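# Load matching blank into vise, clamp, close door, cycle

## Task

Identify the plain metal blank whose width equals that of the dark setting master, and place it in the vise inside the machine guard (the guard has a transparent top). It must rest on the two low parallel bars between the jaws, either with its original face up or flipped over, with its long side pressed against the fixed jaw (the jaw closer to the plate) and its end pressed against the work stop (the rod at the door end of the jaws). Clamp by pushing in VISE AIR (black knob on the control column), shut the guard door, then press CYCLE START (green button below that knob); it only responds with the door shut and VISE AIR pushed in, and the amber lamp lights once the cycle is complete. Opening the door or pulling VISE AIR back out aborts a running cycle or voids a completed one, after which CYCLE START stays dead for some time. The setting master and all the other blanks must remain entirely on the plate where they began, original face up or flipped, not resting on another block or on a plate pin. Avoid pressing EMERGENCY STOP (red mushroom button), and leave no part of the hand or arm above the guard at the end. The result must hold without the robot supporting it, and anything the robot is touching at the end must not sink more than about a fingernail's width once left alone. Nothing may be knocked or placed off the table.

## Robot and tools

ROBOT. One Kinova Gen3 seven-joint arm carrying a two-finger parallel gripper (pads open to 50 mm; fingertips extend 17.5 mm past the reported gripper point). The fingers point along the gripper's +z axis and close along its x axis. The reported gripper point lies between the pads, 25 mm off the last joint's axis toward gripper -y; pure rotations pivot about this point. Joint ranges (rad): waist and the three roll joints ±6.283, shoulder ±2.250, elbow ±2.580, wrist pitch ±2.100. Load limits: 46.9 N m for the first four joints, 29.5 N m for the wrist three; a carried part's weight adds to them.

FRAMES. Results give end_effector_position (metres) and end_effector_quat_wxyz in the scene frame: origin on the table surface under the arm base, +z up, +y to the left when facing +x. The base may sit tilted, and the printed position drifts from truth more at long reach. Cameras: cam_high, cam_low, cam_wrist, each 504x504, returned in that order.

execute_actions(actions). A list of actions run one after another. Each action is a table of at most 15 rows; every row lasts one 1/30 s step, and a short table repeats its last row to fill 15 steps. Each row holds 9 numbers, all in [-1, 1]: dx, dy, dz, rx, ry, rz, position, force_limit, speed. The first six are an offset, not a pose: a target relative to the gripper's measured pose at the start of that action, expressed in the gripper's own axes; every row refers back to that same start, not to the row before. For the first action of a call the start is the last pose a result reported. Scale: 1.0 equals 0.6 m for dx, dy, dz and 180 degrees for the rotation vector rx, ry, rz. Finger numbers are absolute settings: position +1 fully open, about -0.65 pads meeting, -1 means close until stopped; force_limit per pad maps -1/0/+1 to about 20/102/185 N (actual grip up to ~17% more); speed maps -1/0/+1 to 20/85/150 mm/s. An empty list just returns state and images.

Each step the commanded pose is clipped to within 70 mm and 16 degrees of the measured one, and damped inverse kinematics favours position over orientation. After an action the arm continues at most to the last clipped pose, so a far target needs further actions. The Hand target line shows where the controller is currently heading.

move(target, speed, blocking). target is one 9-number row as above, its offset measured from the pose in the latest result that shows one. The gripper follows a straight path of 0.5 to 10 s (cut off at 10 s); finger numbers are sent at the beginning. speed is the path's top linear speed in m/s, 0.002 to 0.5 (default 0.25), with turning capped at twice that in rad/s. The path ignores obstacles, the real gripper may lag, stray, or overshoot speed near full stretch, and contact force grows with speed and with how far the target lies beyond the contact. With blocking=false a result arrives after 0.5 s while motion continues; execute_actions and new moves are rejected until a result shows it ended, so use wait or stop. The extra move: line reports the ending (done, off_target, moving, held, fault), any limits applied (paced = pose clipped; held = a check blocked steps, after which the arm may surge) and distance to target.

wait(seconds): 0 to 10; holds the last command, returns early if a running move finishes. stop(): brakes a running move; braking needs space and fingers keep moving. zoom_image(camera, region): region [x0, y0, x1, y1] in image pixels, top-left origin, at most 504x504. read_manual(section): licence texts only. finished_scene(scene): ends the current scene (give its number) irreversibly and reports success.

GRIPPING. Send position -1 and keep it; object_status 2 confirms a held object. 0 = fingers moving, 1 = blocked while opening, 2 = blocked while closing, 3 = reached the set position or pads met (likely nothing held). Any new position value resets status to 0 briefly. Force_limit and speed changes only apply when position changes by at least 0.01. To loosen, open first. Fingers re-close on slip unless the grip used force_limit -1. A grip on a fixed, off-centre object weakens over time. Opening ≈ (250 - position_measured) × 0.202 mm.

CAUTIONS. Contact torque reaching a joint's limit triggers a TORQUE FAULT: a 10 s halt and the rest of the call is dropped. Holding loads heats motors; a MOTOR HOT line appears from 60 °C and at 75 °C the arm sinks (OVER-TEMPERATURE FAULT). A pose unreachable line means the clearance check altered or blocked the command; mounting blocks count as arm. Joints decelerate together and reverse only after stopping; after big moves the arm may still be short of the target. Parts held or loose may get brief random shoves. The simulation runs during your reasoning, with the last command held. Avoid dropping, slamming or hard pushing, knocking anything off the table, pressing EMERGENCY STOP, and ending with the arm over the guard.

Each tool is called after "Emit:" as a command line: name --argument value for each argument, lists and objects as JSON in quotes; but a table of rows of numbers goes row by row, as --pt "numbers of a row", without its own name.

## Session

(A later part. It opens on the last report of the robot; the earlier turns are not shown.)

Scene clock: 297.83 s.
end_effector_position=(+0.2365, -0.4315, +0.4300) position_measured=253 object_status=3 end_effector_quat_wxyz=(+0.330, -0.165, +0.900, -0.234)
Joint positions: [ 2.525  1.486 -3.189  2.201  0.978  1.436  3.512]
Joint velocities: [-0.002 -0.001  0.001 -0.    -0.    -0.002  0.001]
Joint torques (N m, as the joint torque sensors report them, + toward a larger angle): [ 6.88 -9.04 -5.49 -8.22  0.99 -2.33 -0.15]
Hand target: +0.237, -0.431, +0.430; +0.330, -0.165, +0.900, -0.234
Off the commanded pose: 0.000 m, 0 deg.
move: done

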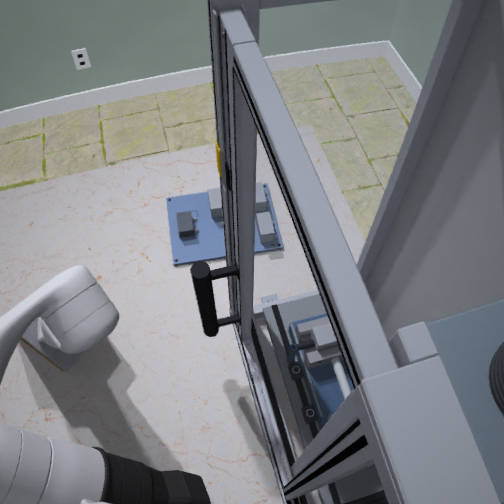

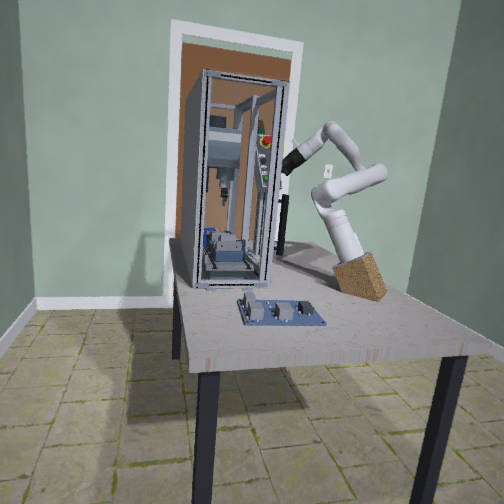

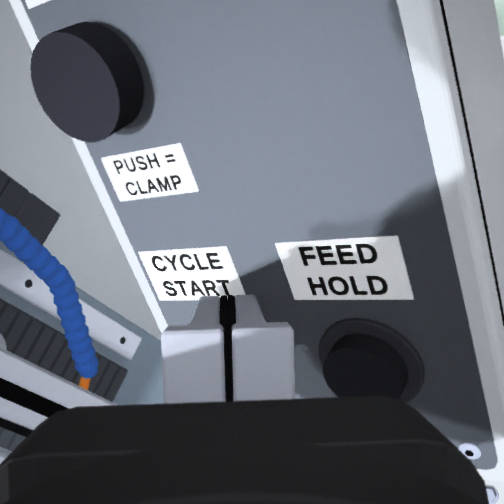

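Emit:
move --target '[0,0.012,0,0,0,0,-1,0,1]' --speed 0.02

Emit:
move --target '[0.008,0.012,0.05,0,0,0,-1,0,1]' --speed 0.012

Scene clock: 300.20 s.
end_effector_position=(+0.2355, -0.4254, +0.4262) position_measured=253 object_status=3 end_effector_quat_wxyz=(+0.330, -0.165, +0.900, -0.234)
Joint positions: [ 2.531  1.494 -3.197  2.221  0.97   1.431  3.501]
Joint velocities: [ 0.001  0.001 -0.001  0.001  0.    -0.001 -0.   ]
Joint torques (N m, as the joint torque sensors report them, + toward a larger angle): [ 6.92 -9.27 -5.49 -8.11  0.93 -2.68 -0.06]
Hand target: +0.235, -0.425, +0.426; +0.330, -0.165, +0.900, -0.234
Off the commanded pose: 0.000 m, 0 deg.
move: done

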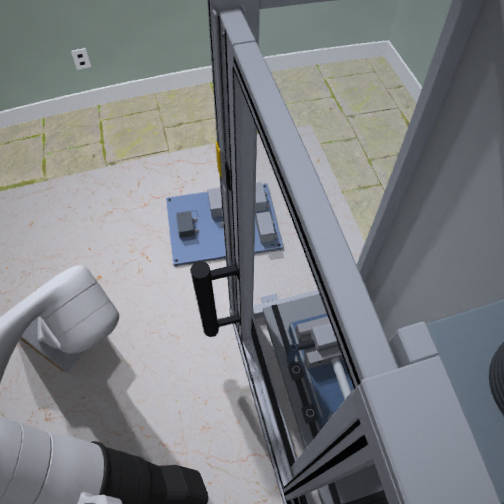

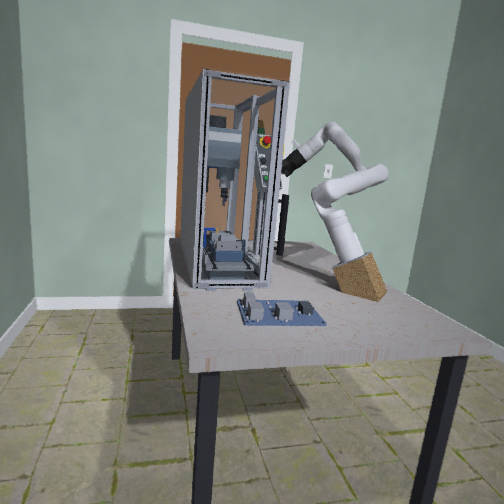

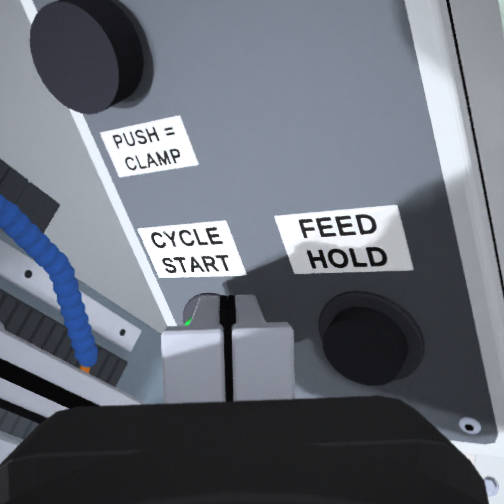

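Scene clock: 303.03 s.
end_effector_position=(+0.2452, -0.4249, +0.4184) position_measured=253 object_status=3 end_effector_quat_wxyz=(+0.342, -0.159, +0.894, -0.243)
Joint positions: [ 2.531  1.51  -3.174  2.273  1.006  1.366  3.468]
Joint velocities: [ 0.013  0.001  0.01   0.001 -0.003 -0.014  0.008]
Joint torques (N m, as the joint torque sensors report them, + toward a larger angle): [-14.42 -19.07  26.76   1.21  14.96  -1.02  -0.83]
Hand target: +0.250, -0.429, +0.400; +0.329, -0.165, +0.900, -0.234
Off the commanded pose: 0.020 m, 2 deg.
move: off_target

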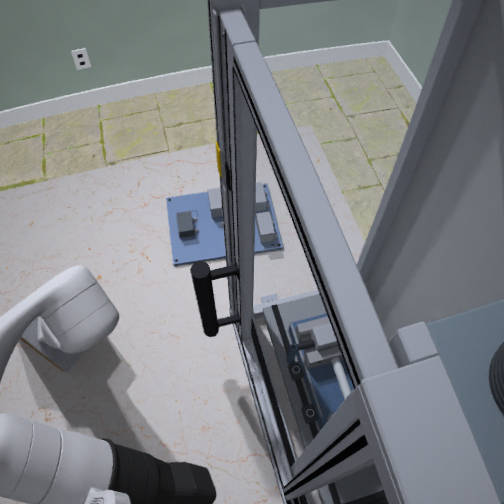

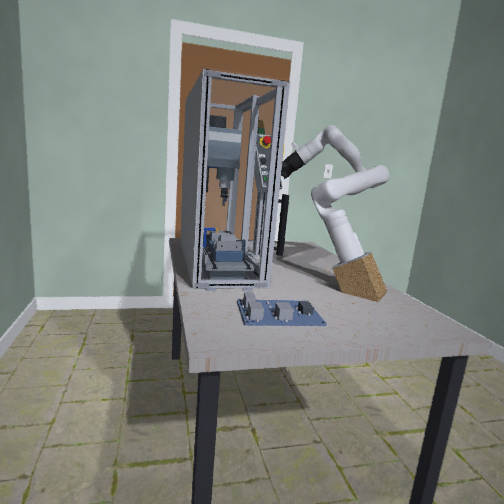

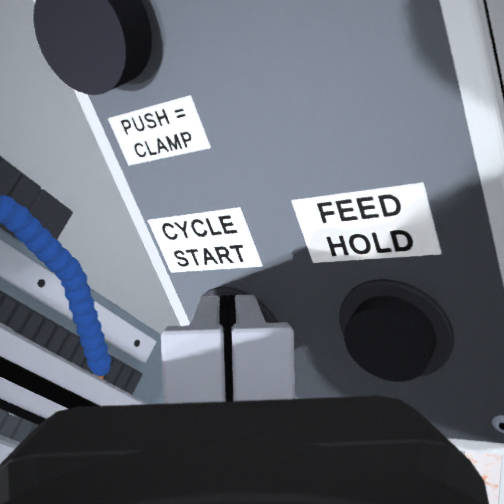

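Emit:
move --target '[-0.005,0.035,-0.04,0,0,0,-1,0,1]' --speed 0.03

Scene clock: 305.50 s.
end_effector_position=(+0.2284, -0.3983, +0.4241) position_measured=253 object_status=3 end_effector_quat_wxyz=(+0.342, -0.159, +0.894, -0.243)
Joint positions: [ 2.594  1.543 -3.246  2.292  0.91   1.38   3.471]
Joint velocities: [ 0.002  0.002 -0.001  0.     0.     0.001 -0.001]
Joint torques (N m, as the joint torque sensors report them, + toward a larger angle): [ 6.72 -9.03 -4.95 -9.07  0.96 -2.34 -0.23]
Hand target: +0.228, -0.398, +0.424; +0.342, -0.159, +0.894, -0.243
Off the commanded pose: 0.000 m, 0 deg.
move: done

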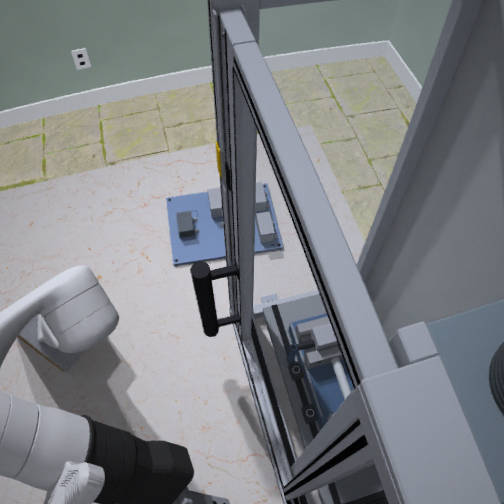

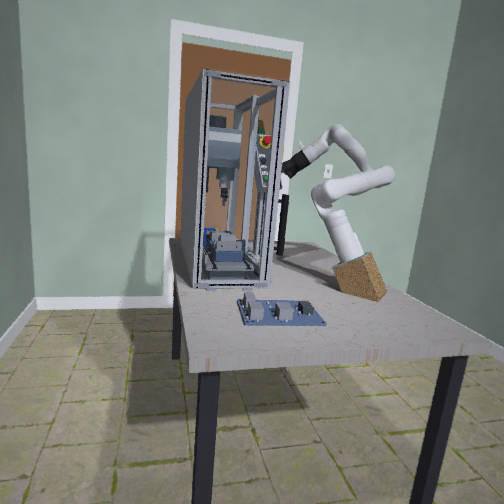

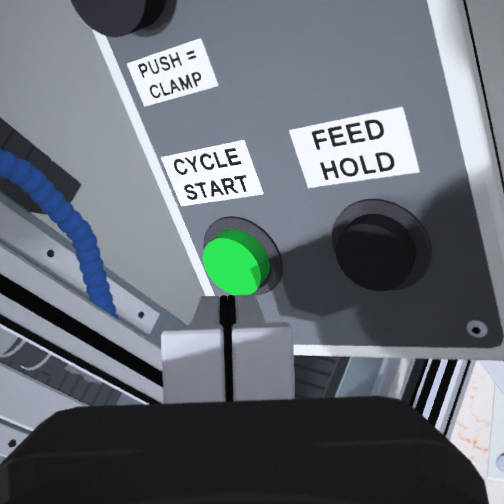

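Emit:
move --target '[0,0,0.085,0,0,0,-1,0,1]' --speed 0.015

Emit:
move --target '[0,0,-0.08,0,0,0,-1,0,1]' --speed 0.05

Emit:
zoom_image --camera "cam_low" --region '[190,100,300,280]'

Scene clock: 309.70 s.
end_effector_position=(+0.2664, -0.4074, +0.3974) position_measured=253 object_status=3 end_effector_quat_wxyz=(+0.352, -0.163, +0.890, -0.241)
Joint positions: [ 2.533  1.498 -3.141  2.372  1.04   1.266  3.39 ]
Joint velocities: [ 0.02  -0.001  0.018  0.    -0.005 -0.027  0.014]
Joint torques (N m, as the joint torque sensors report them, + toward a larger angle): [ 3.98 -9.51  8.52 -8.49 11.04  2.43 -0.65]
Hand target: +0.263, -0.414, +0.391; +0.342, -0.159, +0.894, -0.243
Off the commanded pose: 0.010 m, 1 deg.
move: off_target

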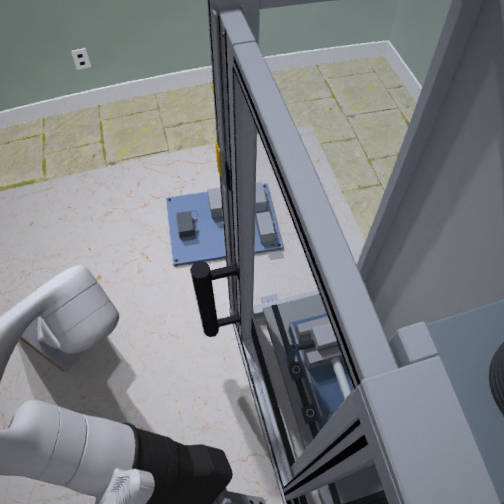

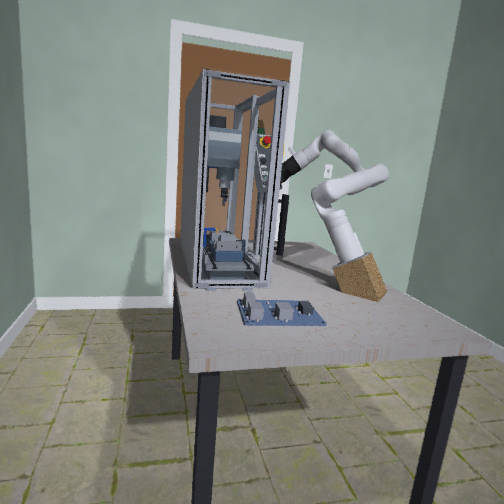

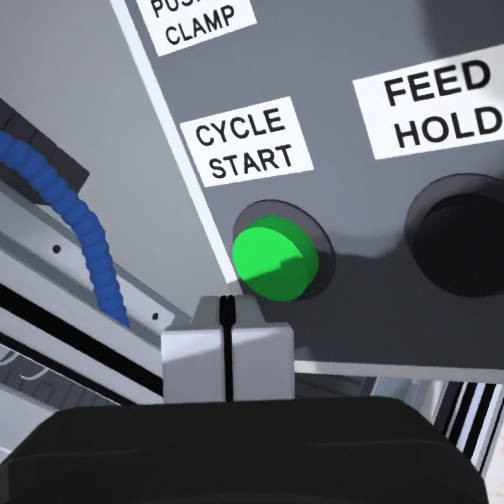

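Scene clock: 310.93 s.
end_effector_position=(+0.2327, -0.3923, +0.4278) position_measured=253 object_status=3 end_effector_quat_wxyz=(+0.351, -0.164, +0.890, -0.241)
Joint positions: [ 2.606  1.546 -3.245  2.294  0.892  1.353  3.481]
Joint velocities: [ 0.001  0.002 -0.001 -0.001  0.     0.002 -0.001]
Joint torques (N m, as the joint torque sensors report them, + toward a larger angle): [ 6.83 -9.21 -4.87 -8.98  0.93 -2.77 -0.36]
Hand target: +0.233, -0.392, +0.428; +0.351, -0.163, +0.890, -0.241
Off the commanded pose: 0.000 m, 0 deg.
move: done

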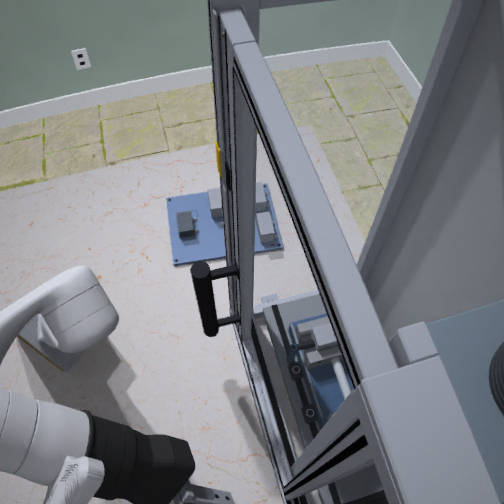

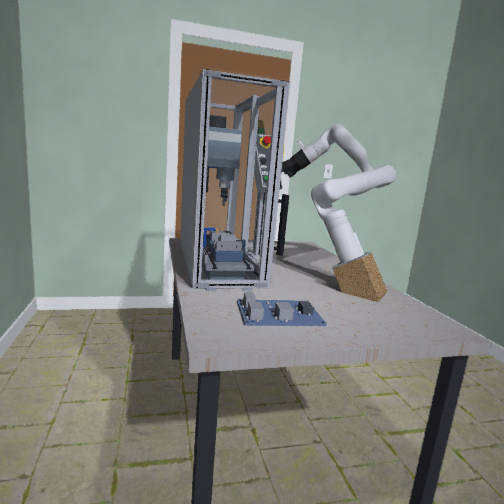

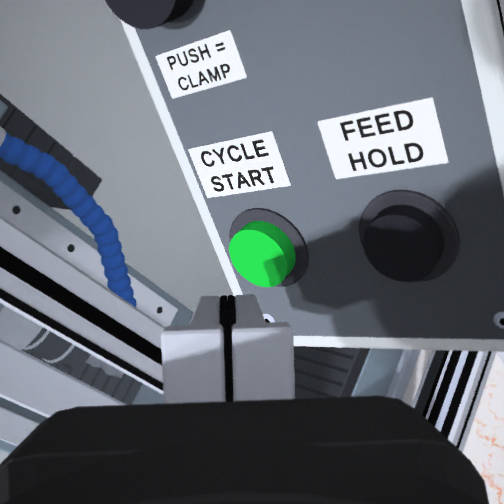

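Region (190, 100, 300, 280) of cam_low's 504x504 image, scaled by 2.800, with more detail than that image has.

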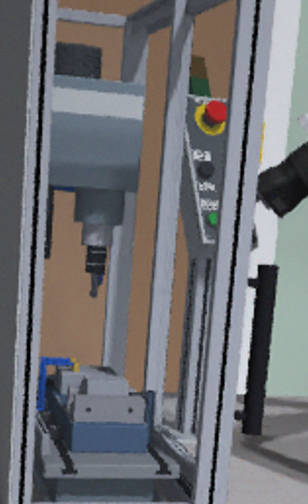

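Emit:
move --target '[0.024,-0.017,0.03,0,0,0,-1,0,1]' --speed 0.03

Emit:
move --target '[0,0,0.055,0,0,0,-1,0,1]' --speed 0.012

Scene clock: 313.03 s.
end_effector_position=(+0.2365, -0.4130, +0.4140) position_measured=253 object_status=3 end_effector_quat_wxyz=(+0.351, -0.164, +0.890, -0.241)
Joint positions: [ 2.557  1.559 -3.184  2.295  0.964  1.352  3.502]
Joint velocities: [-0.002  0.001  0.001 -0.    -0.    -0.001  0.001]
Joint torques (N m, as the joint torque sensors report them, + toward a larger angle): [ 6.6  -9.21 -5.25 -8.62  1.04 -2.48 -0.34]
Hand target: +0.237, -0.413, +0.414; +0.351, -0.164, +0.890, -0.241
Off the commanded pose: 0.000 m, 0 deg.
move: done

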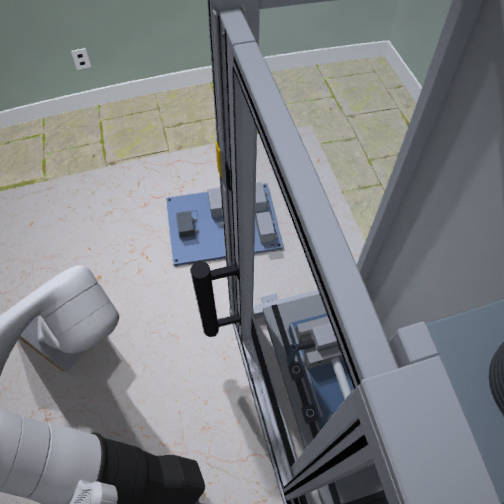

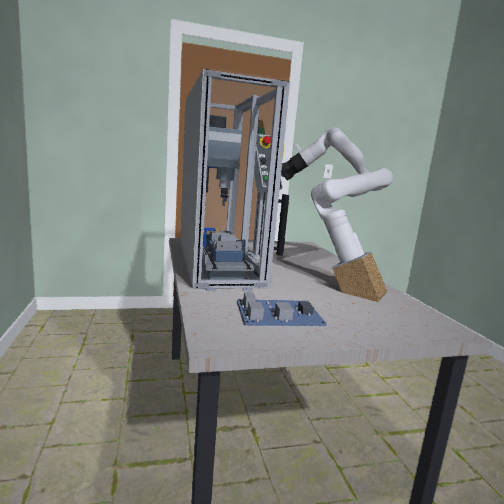

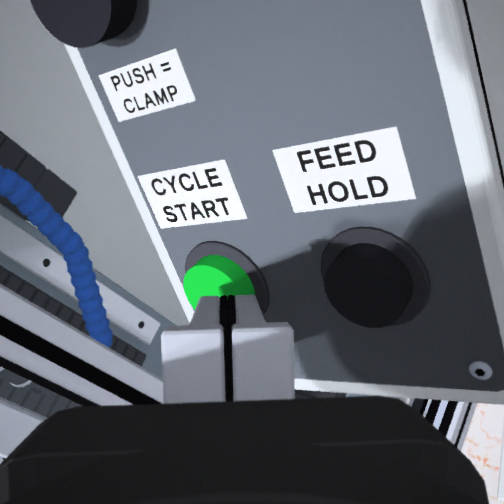

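Scene clock: 316.00 s.
end_effector_position=(+0.2433, -0.4180, +0.4077) position_measured=253 object_status=3 end_effector_quat_wxyz=(+0.355, -0.149, +0.888, -0.250)
Joint positions: [ 2.522  1.557 -3.191  2.336  1.024  1.346  3.424]
Joint velocities: [-0.013  0.    -0.012  0.001  0.004  0.014 -0.009]
Joint torques (N m, as the joint torque sensors report them, + toward a larger angle): [-27.75 -27.12  30.33  -0.96  19.9   -9.33   0.25]
Hand target: +0.258, -0.421, +0.394; +0.351, -0.164, +0.890, -0.241
Off the commanded pose: 0.023 m, 2 deg.
move: off_target

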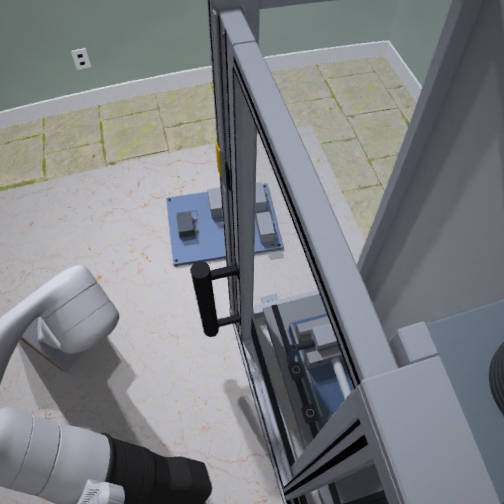

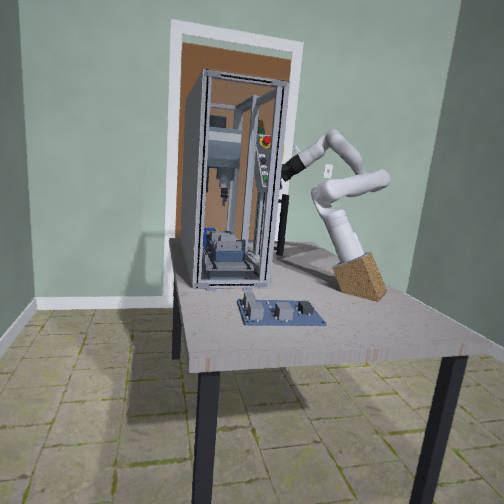

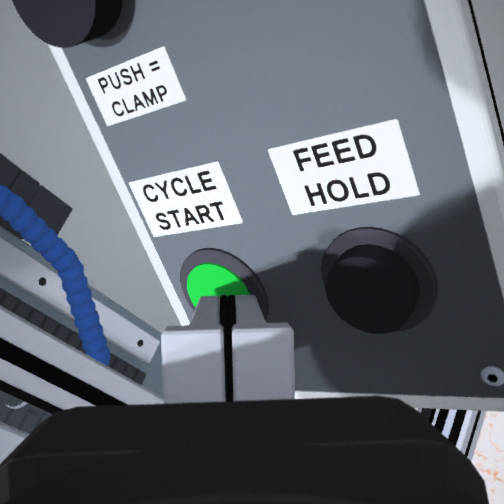

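Emit:
move --target '[0,0,-0.1,0,0,0,-1,0,1]' --speed 0.06

Emit:
wait --seconds 2

Emit:
zoom_image --camera "cam_low" --region '[190,100,300,280]'

Scene clock: 317.73 s.
end_effector_position=(+0.2010, -0.3977, +0.4448) position_measured=253 object_status=3 end_effector_quat_wxyz=(+0.355, -0.149, +0.888, -0.250)
Joint positions: [ 2.618  1.604 -3.3    2.232  0.857  1.443  3.528]
Joint velocities: [ 0.001  0.001 -0.001 -0.     0.     0.001 -0.001]
Joint torques (N m, as the joint torque sensors report them, + toward a larger angle): [ 6.3  -9.65 -4.45 -8.48  0.75 -2.69 -0.31]
Hand target: +0.201, -0.398, +0.445; +0.355, -0.149, +0.888, -0.250
Off the commanded pose: 0.000 m, 0 deg.
move: done

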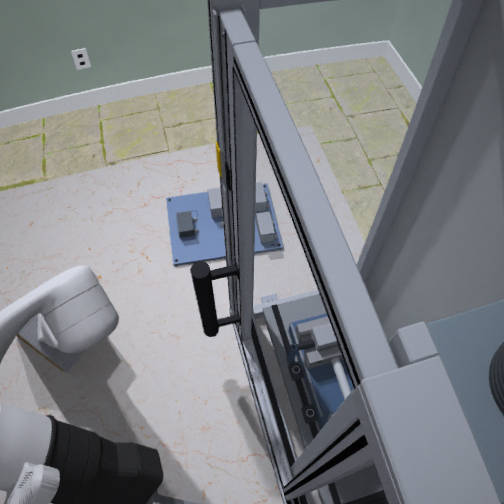

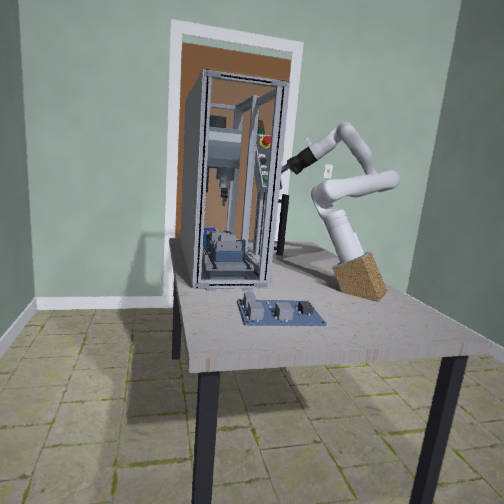

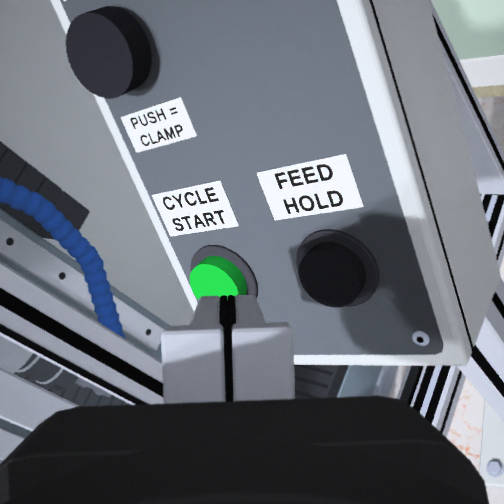

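Scene clock: 319.73 s.
end_effector_position=(+0.2009, -0.3978, +0.4448) position_measured=253 object_status=3 end_effector_quat_wxyz=(+0.355, -0.149, +0.888, -0.250)
Joint positions: [ 2.618  1.604 -3.3    2.232  0.857  1.443  3.528]
Joint velocities: [-0. -0.  0.  0. -0.  0. -0.]
Joint torques (N m, as the joint torque sensors report them, + toward a larger angle): [ 6.68 -9.35 -4.55 -8.63  0.88 -2.77 -0.13]
Hand target: +0.201, -0.398, +0.445; +0.355, -0.149, +0.888, -0.250
Off the commanded pose: 0.000 m, 0 deg.
wait: 2.00 s; at rest by 0.17 s

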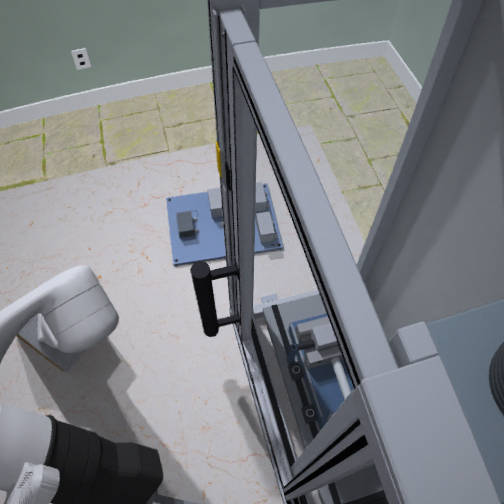

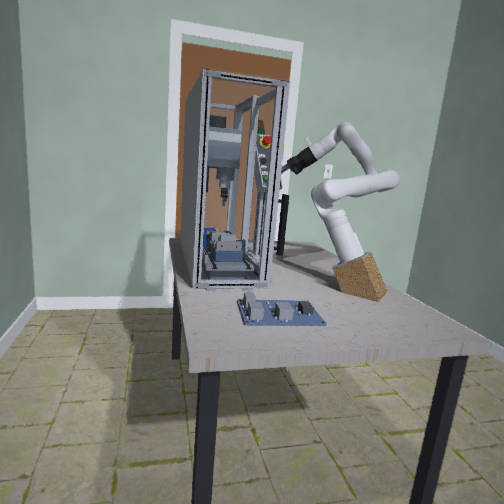

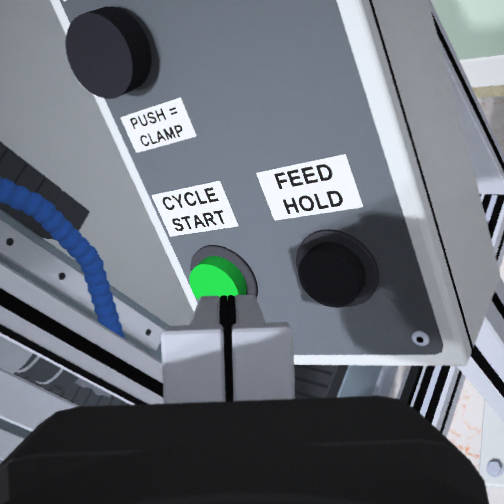

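Region (190, 100, 300, 280) of cam_low's 504x504 image, scaled by 2.800, with more detail than that image has.

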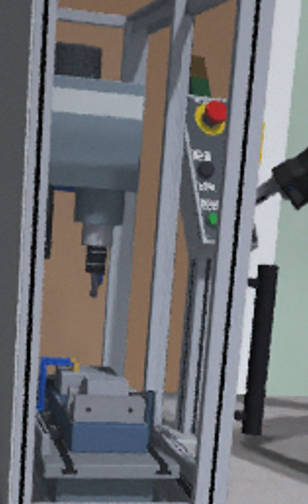

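Emit:
execute_actions --actions '[]'

Emit:
zoom_image --camera "cam_high" --region '[0, 0, 504, 504]'

Scene clock: 321.60 s.
end_effector_position=(+0.2009, -0.3978, +0.4448) position_measured=253 object_status=3 end_effector_quat_wxyz=(+0.355, -0.149, +0.888, -0.250)
Joint positions: [ 2.618  1.604 -3.3    2.232  0.857  1.443  3.528]
Joint velocities: [-0.  0.  0.  0.  0.  0. -0.]
Joint torques (N m, as the joint torque sensors report them, + toward a larger angle): [ 6.57 -9.68 -4.82 -8.39  0.89 -2.59 -0.28]
Hand target: +0.201, -0.398, +0.445; +0.355, -0.149, +0.888, -0.250
Off the commanded pose: 0.000 m, 0 deg.

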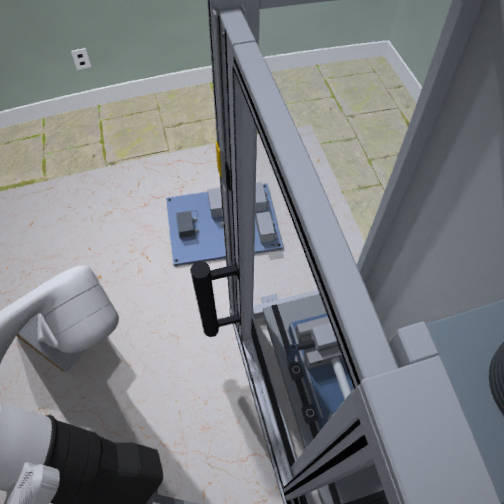

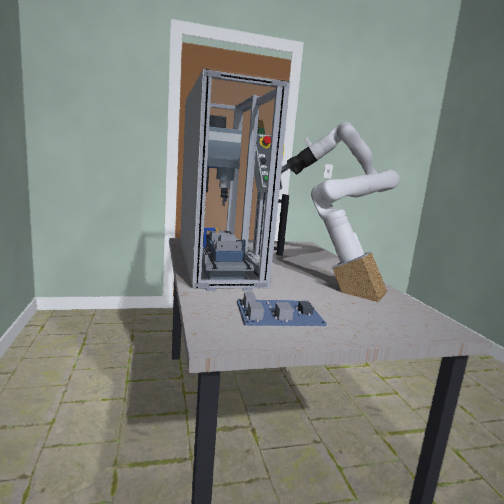

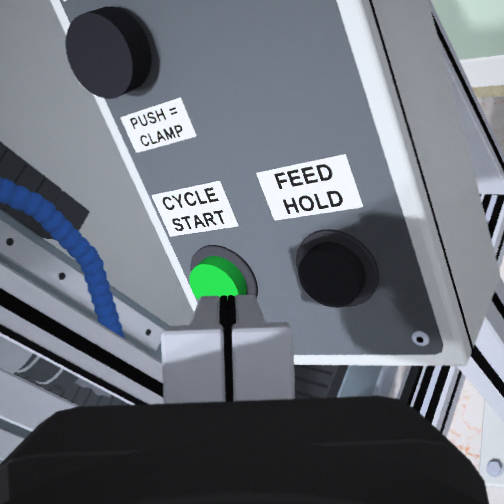

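Region (0, 0, 504, 504) of cam_high's 504x504 image, scaled by 1.000.

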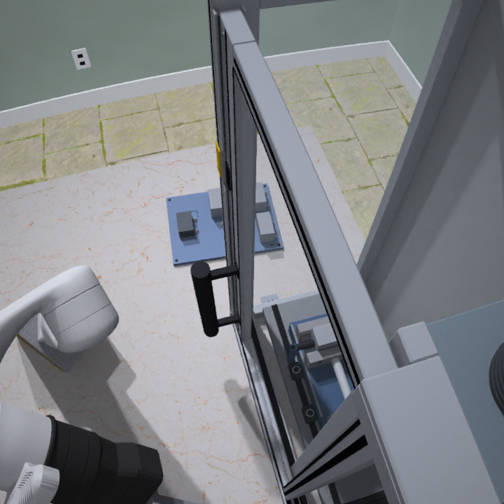

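Emit:
zoom_image --camera "cam_high" --region '[170, 0, 330, 360]'

Emit:
zoom_image --camera "cam_low" --region '[160, 60, 320, 300]'

Region (170, 0, 330, 360) of cam_high's 504x504 image, scaled by 1.400, with more detail than that image has.

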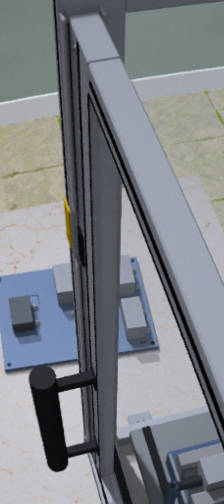

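Region (160, 60, 320, 300) of cam_low's 504x504 image, scaled by 2.100, with more detail than that image has.

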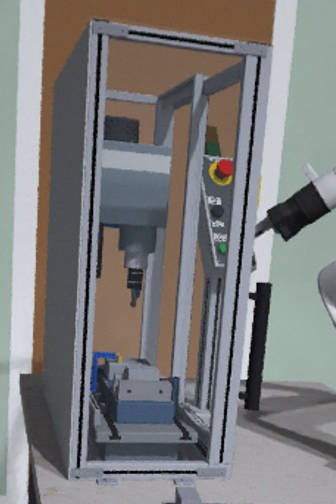

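Emit:
move --target '[-0.145,0.45,0.12,0,0,0,-1,0,0]' --speed 0.12

Scene clock: 327.60 s.
end_effector_position=(+0.2878, -0.1660, +0.3063) position_measured=253 object_status=3 end_effector_quat_wxyz=(+0.161, -0.089, +0.953, -0.240)
Joint positions: [ 3.712  1.258 -4.048  2.58  -0.022  0.759  3.224]
Joint velocities: [ 0.068  0.076  0.021  0.    -0.087 -0.001  0.111]
Joint torques (N m, as the joint torque sensors report them, + toward a larger angle): [-6.55 -9.73 -7.77 -8.2  -9.33 -4.3   1.5 ]
Hand target: +0.290, -0.159, +0.302; +0.163, -0.092, +0.955, -0.230
Off the commanded pose: 0.009 m, 24 deg; orientation clipped at the last step of the last action.
joint sent to its limit — the command would take joint 4 (elbow) past its upper limit, so that joint was sent only as far as its limit.
move: off_target; limits=paced

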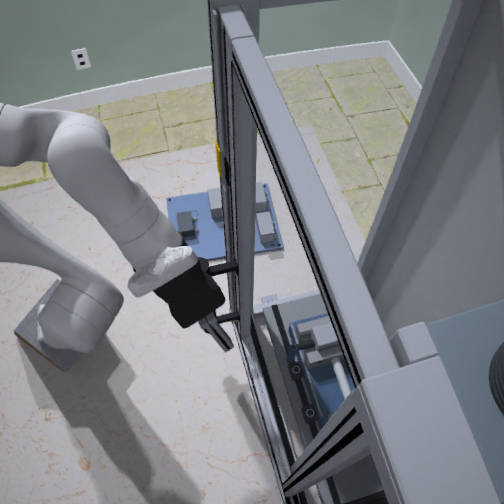

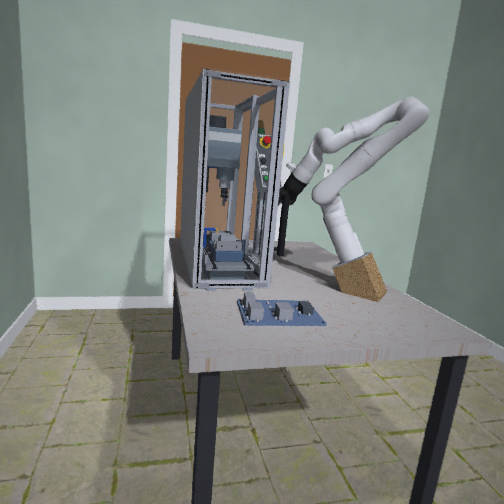

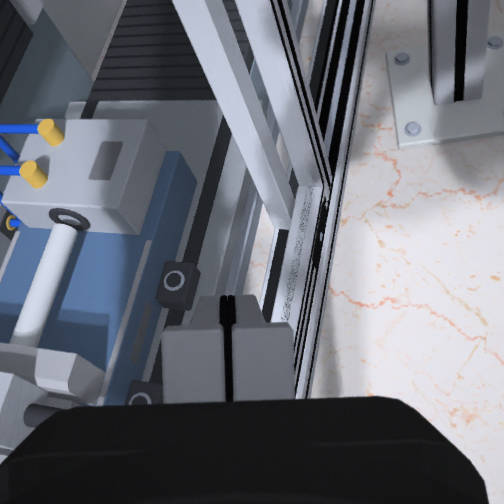

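Emit:
move --target '[-0.012,0.043,-0.021,0,0,0,-1,0,0]' --speed 0.015

Scene clock: 340.33 s.
end_effector_position=(+0.2792, -0.1696, +0.3135) position_measured=253 object_status=3 end_effector_quat_wxyz=(+0.148, -0.070, +0.947, -0.276)
Joint positions: [ 3.717  1.262 -4.154  2.558  0.043  0.82   3.061]
Joint velocities: [ 0.    -0.     0.    -0.    -0.    -0.001 -0.   ]
Joint torques (N m, as the joint torque sensors report them, + toward a larger angle): [-6.12 -6.31 -3.22 -9.74 -5.13 -1.18  0.98]
Hand target: +0.280, -0.165, +0.312; +0.149, -0.073, +0.949, -0.269
Off the commanded pose: 0.035 m, 5 deg.
TORQUE FAULT: the external load on joint 5 (forearm roll) reached its load limit, and the arm stopped for 10 seconds. That time counts as 20 of the actions that you can send in this scene. The arm's remaining commands of this call were not run. The gripper holds where it stopped, with its grip as last carried out, and the arm accepts commands again: back off and push less far. The arm stops again, at the same cost, whenever a joint's load reaches its limit.
move: fault

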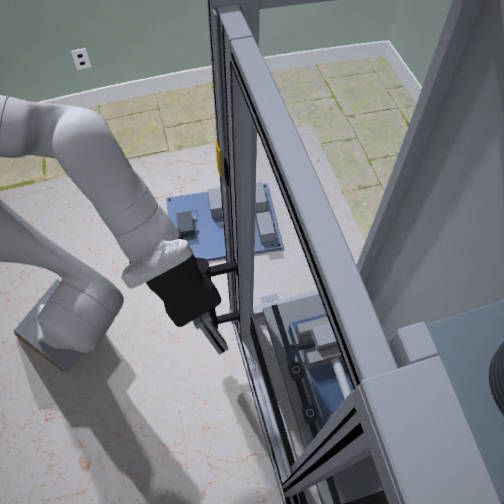

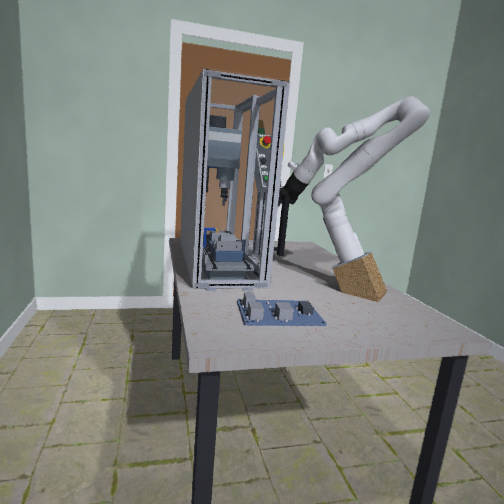

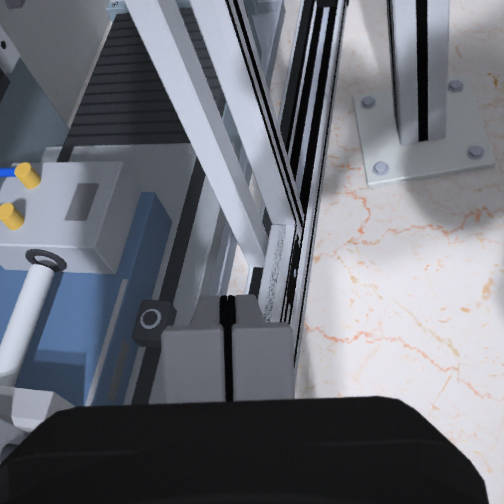

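Emit:
zoom_image --camera "cam_low" --region '[190, 100, 310, 290]'

Emit:
zoom_image --camera "cam_high" --region '[260, 290, 400, 430]'

Region (190, 100, 310, 290) of cam_low's 504x504 image, scaled by 2.653, with more detail than that image has; it fills the left 318 columns of this view, and the rest is white.

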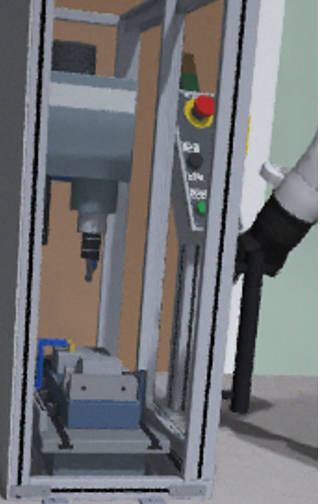

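Region (260, 290, 400, 430) of cam_high's 504x504 image, scaled by 3.600, with more detail than that image has.

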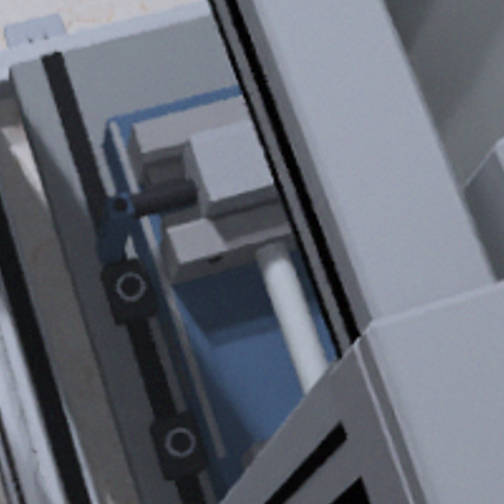

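Emit:
move --target '[0.152,-0.43,-0.028,-0.003,-0.147,-0.012,-1,0,0]' --speed 0.12

Scene clock: 345.33 s.
end_effector_position=(+0.2004, -0.3963, +0.4444) position_measured=253 object_status=3 end_effector_quat_wxyz=(+0.355, -0.150, +0.888, -0.252)
Joint positions: [ 2.839  1.613 -3.094  2.231  0.758  1.23   3.735]
Joint velocities: [-0.006  0.003  0.004 -0.001 -0.002 -0.003  0.004]
Joint torques (N m, as the joint torque sensors report them, + toward a larger angle): [ 6.18 -8.36 -5.62 -8.8   0.37 -2.71 -0.28]
Hand target: +0.201, -0.396, +0.444; +0.355, -0.150, +0.888, -0.251
Off the commanded pose: 0.001 m, 0 deg.
move: done

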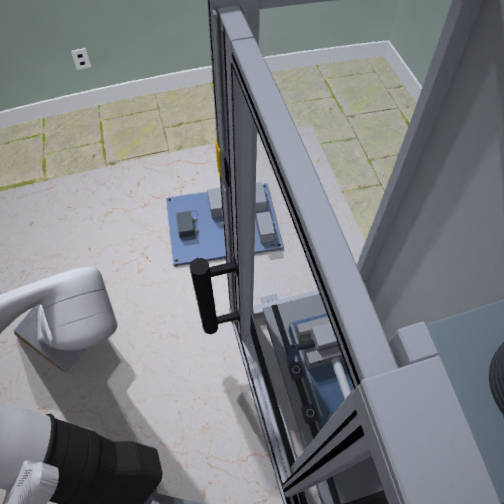

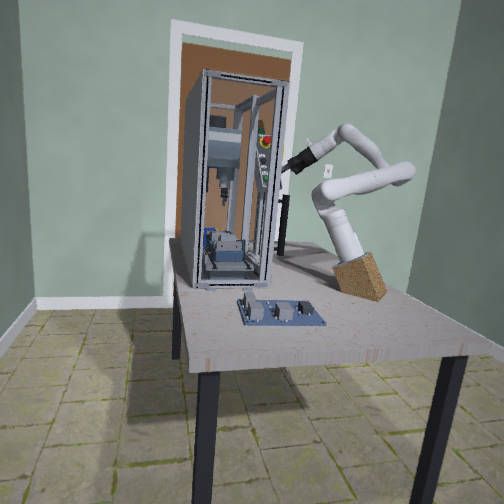

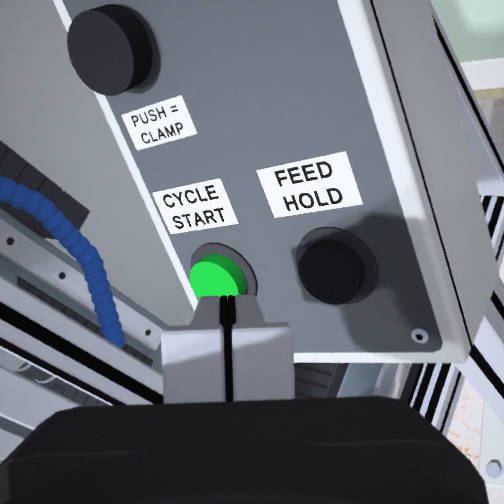

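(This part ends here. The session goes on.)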